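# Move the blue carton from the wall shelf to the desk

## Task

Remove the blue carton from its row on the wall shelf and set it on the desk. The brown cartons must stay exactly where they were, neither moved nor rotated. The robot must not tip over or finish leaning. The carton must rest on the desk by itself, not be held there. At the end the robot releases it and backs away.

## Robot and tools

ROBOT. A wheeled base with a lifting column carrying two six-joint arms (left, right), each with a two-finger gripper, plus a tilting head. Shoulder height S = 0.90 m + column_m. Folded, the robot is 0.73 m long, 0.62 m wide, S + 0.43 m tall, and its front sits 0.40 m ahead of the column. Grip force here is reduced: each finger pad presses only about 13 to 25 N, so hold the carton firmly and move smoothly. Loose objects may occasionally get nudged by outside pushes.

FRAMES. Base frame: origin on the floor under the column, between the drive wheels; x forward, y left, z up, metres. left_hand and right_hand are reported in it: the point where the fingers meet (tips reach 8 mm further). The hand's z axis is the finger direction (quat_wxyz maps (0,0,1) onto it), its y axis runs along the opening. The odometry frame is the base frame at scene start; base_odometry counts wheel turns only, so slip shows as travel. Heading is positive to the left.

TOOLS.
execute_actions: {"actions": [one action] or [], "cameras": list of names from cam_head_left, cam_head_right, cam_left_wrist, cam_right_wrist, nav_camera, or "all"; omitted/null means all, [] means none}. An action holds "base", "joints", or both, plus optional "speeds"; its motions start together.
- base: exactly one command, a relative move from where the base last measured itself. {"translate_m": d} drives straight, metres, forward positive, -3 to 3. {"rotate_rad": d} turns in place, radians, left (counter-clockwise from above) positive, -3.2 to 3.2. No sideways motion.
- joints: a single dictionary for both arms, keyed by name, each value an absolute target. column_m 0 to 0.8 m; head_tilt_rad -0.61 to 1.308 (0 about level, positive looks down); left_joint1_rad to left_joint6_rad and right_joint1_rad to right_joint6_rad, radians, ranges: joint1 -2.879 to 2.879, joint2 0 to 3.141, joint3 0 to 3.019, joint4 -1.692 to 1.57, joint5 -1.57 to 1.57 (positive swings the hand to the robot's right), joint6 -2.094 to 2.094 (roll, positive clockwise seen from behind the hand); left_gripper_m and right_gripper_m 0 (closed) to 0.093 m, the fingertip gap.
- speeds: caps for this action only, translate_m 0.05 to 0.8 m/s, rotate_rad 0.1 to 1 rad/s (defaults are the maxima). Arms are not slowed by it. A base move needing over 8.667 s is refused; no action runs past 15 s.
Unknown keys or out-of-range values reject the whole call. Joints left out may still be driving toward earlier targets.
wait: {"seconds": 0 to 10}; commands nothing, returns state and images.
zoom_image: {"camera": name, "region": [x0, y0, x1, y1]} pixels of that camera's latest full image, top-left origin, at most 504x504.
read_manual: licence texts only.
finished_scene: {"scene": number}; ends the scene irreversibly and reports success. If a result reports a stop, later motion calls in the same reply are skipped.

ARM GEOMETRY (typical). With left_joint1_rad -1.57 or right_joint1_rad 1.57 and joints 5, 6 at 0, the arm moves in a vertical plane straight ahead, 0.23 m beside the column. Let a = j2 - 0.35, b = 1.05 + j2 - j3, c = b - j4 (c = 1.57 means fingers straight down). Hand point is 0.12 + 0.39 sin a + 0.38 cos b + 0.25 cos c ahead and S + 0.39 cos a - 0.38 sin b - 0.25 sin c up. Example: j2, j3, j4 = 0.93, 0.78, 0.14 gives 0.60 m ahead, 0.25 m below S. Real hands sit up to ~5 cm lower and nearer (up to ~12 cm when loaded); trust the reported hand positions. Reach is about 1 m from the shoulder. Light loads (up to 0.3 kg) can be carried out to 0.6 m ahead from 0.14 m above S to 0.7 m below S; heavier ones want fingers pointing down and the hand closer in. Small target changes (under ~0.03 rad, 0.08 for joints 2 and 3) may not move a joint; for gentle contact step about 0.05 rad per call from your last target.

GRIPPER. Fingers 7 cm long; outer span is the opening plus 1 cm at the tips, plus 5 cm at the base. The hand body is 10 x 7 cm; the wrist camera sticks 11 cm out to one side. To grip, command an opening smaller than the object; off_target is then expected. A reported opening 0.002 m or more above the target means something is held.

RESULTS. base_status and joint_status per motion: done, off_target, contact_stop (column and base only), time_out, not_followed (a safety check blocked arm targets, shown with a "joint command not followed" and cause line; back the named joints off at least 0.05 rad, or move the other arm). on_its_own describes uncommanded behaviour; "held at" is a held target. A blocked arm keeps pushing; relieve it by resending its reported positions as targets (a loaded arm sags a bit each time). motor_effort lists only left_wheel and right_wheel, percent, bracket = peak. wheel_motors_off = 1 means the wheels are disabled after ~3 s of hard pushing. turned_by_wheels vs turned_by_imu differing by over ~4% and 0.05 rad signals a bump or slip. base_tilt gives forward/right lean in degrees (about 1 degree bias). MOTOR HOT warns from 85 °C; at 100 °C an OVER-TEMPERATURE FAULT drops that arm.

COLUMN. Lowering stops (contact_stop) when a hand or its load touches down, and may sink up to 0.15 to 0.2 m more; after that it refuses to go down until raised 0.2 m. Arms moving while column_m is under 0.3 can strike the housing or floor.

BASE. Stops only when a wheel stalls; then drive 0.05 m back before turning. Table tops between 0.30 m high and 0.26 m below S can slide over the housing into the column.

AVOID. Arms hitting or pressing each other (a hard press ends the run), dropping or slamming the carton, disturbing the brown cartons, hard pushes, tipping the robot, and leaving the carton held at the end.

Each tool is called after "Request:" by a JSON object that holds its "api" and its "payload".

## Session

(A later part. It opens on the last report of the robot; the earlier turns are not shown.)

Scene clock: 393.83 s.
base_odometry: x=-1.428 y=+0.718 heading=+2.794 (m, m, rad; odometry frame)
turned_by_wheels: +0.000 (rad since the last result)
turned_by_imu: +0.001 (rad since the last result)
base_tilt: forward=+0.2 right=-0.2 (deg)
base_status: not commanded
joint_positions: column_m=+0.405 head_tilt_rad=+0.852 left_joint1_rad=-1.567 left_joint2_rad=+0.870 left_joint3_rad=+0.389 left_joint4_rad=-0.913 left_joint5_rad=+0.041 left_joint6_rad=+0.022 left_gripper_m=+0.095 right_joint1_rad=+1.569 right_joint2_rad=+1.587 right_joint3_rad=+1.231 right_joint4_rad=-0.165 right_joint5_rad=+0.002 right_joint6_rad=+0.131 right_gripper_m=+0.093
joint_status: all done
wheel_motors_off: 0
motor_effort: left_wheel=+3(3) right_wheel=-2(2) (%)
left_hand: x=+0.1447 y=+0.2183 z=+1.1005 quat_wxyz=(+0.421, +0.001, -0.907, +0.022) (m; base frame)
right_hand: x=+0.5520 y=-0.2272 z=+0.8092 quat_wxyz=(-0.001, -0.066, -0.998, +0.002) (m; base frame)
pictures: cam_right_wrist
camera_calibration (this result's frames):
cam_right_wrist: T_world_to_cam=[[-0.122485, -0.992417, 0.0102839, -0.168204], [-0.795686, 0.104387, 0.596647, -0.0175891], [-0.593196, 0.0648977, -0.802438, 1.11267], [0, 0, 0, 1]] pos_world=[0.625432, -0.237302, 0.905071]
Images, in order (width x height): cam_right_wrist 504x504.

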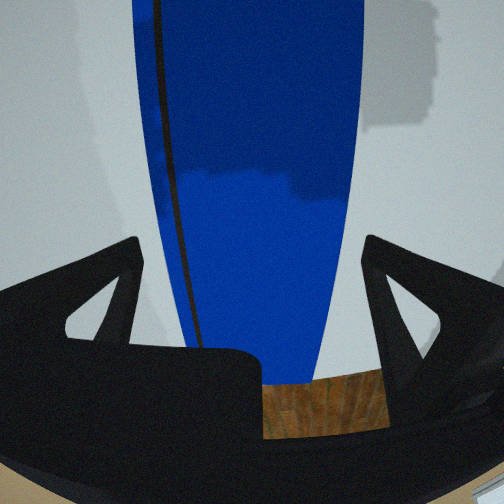

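Request:
{"api": "execute_actions", "payload": {"actions": [{"base": {"translate_m": -0.6}, "joints": {"column_m": 0.44}}]}}

Scene clock: 398.23 s.
base_odometry: x=-0.863 y=+0.514 heading=+2.796 (m, m, rad; odometry frame)
turned_by_wheels: +0.002 (rad since the last result)
turned_by_imu: +0.005 (rad since the last result)
base_tilt: forward=+0.2 right=-0.3 (deg)
base_status: done
joint_positions: column_m=+0.440 head_tilt_rad=+0.852 left_joint1_rad=-1.567 left_joint2_rad=+0.870 left_joint3_rad=+0.386 left_joint4_rad=-0.913 left_joint5_rad=+0.041 left_joint6_rad=+0.022 left_gripper_m=+0.095 right_joint1_rad=+1.569 right_joint2_rad=+1.587 right_joint3_rad=+1.230 right_joint4_rad=-0.165 right_joint5_rad=+0.002 right_joint6_rad=+0.131 right_gripper_m=+0.093
joint_status: all done
wheel_motors_off: 0
motor_effort: left_wheel=+1(90) right_wheel=+0(63) (%)
left_hand: x=+0.1431 y=+0.2183 z=+1.1360 quat_wxyz=(+0.423, +0.001, -0.906, +0.022) (m; base frame)
right_hand: x=+0.5515 y=-0.2270 z=+0.8442 quat_wxyz=(-0.001, -0.066, -0.998, +0.002) (m; base frame)
pictures: cam_head_left, cam_head_right, cam_left_wrist, cam_right_wrist, nav_camera
camera_calibration (this result's frames):
cam_head_left: T_world_to_cam=[[0.0304799, -0.997664, -0.0611426, 0.133511], [-0.808235, 0.0113894, -0.588749, 0.88604], [0.58807, 0.0673626, -0.806, 1.04638], [0, 0, 0, 1]] pos_world=[0.0967164, 0.0526205, 1.3732]
cam_head_right: T_world_to_cam=[[0.0191046, -0.997037, -0.0745173, 0.0581176], [-0.822742, 0.0266709, -0.567789, 0.859633], [0.568094, 0.0721559, -0.819795, 1.07274], [0, 0, 0, 1]] pos_world=[0.0967311, -0.0423861, 1.37184]
cam_left_wrist: T_world_to_cam=[[0.0109786, -0.99886, 0.0464455, 0.16331], [-0.0881743, 0.0453003, 0.995074, -1.12201], [-0.996045, -0.0150198, -0.0875765, 0.369481], [0, 0, 0, 1]] pos_world=[0.267294, 0.219501, 1.14126]
cam_right_wrist: T_world_to_cam=[[-0.12229, -0.992444, 0.0100487, -0.168284], [-0.79525, 0.104039, 0.597288, -0.0397038], [-0.59382, 0.0650509, -0.801964, 1.14039], [0, 0, 0, 1]] pos_world=[0.625032, -0.237065, 0.939956]
Images, in order (width x height): cam_head_left 896x504, cam_head_right 896x504, cam_left_wrist 504x504, cam_right_wrist 504x504, nav_camera 896x504.

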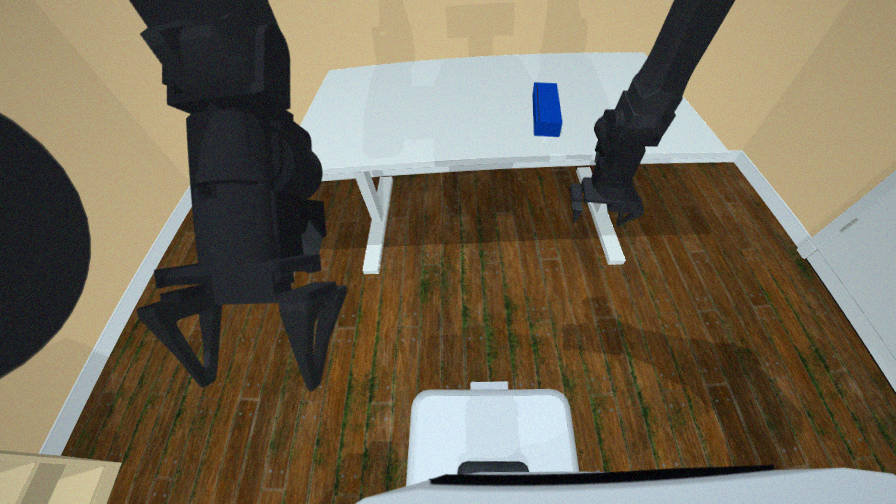

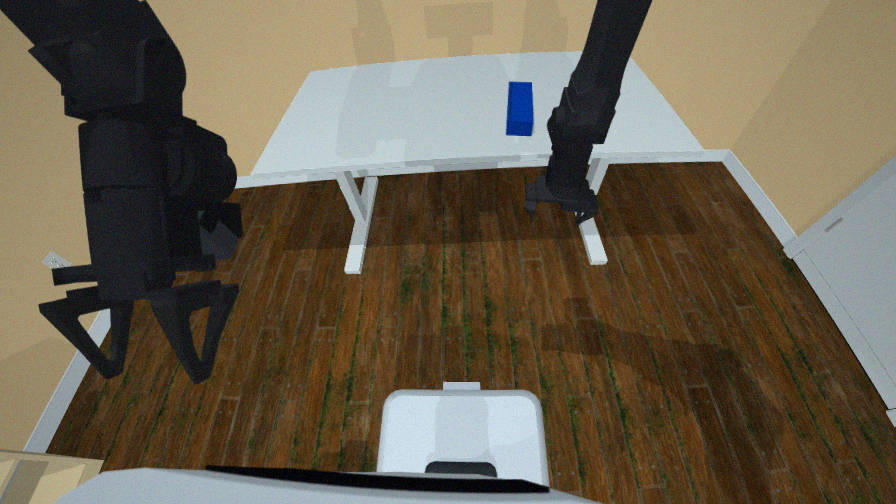

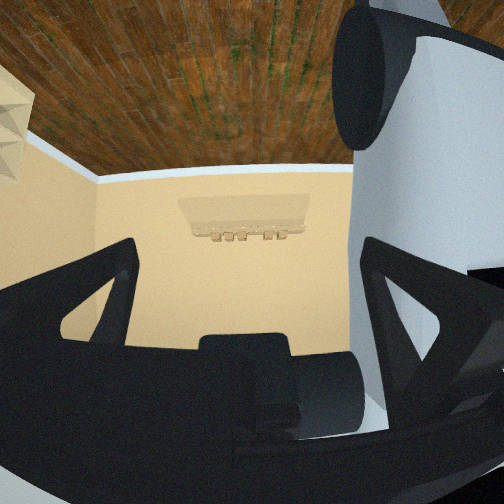

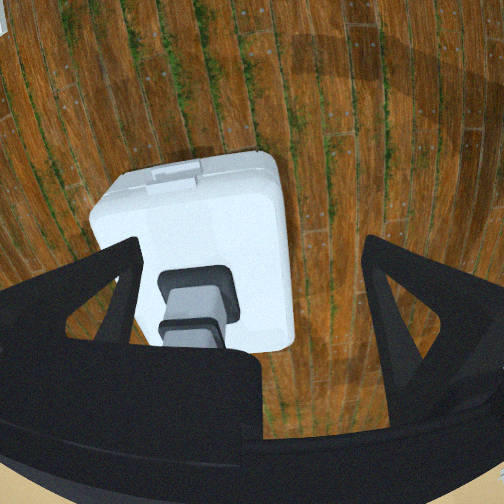

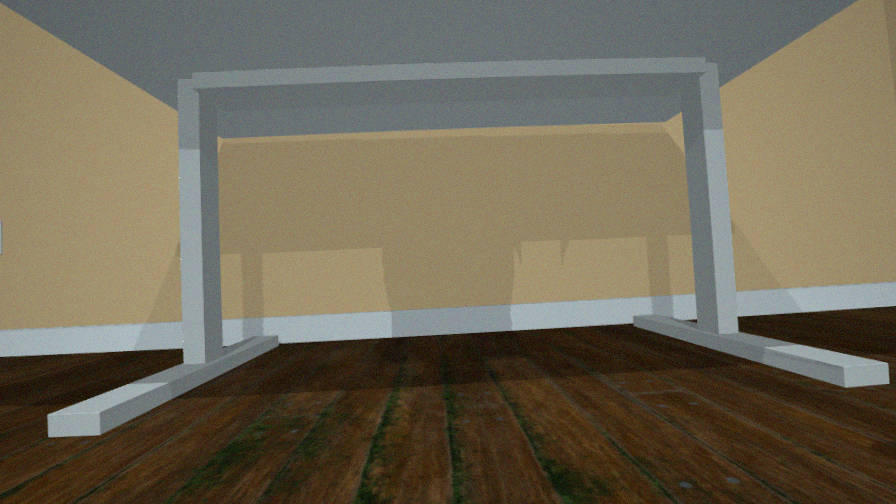

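Request:
{"api": "zoom_image", "payload": {"camera": "cam_left_wrist", "region": [185, 215, 315, 255]}}

Request:
{"api": "zoom_image", "payload": {"camera": "cam_head_right", "region": [450, 50, 600, 175]}}

Region (185, 215, 315, 255) of cam_left_wrist's 504x504 image, scaled by 3.877, with more detail than that image has; it fills the top 155 rows of this view, and the rest is white.

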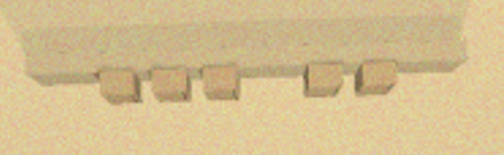

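Region (450, 50, 600, 175) of cam_head_right's 896x504 image, scaled by 3.360, with more detail than that image has.

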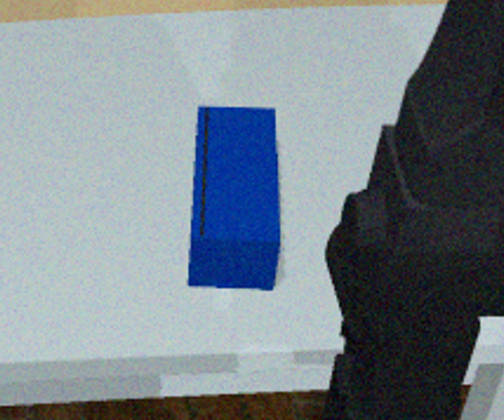

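The blue carton is lying flat on the desk, the five brown cartons are still evenly in their places, and the robot has backed clear.

Request:
{"api": "finished_scene", "payload": {"scene": 2}}

The scene is finished: the task was done.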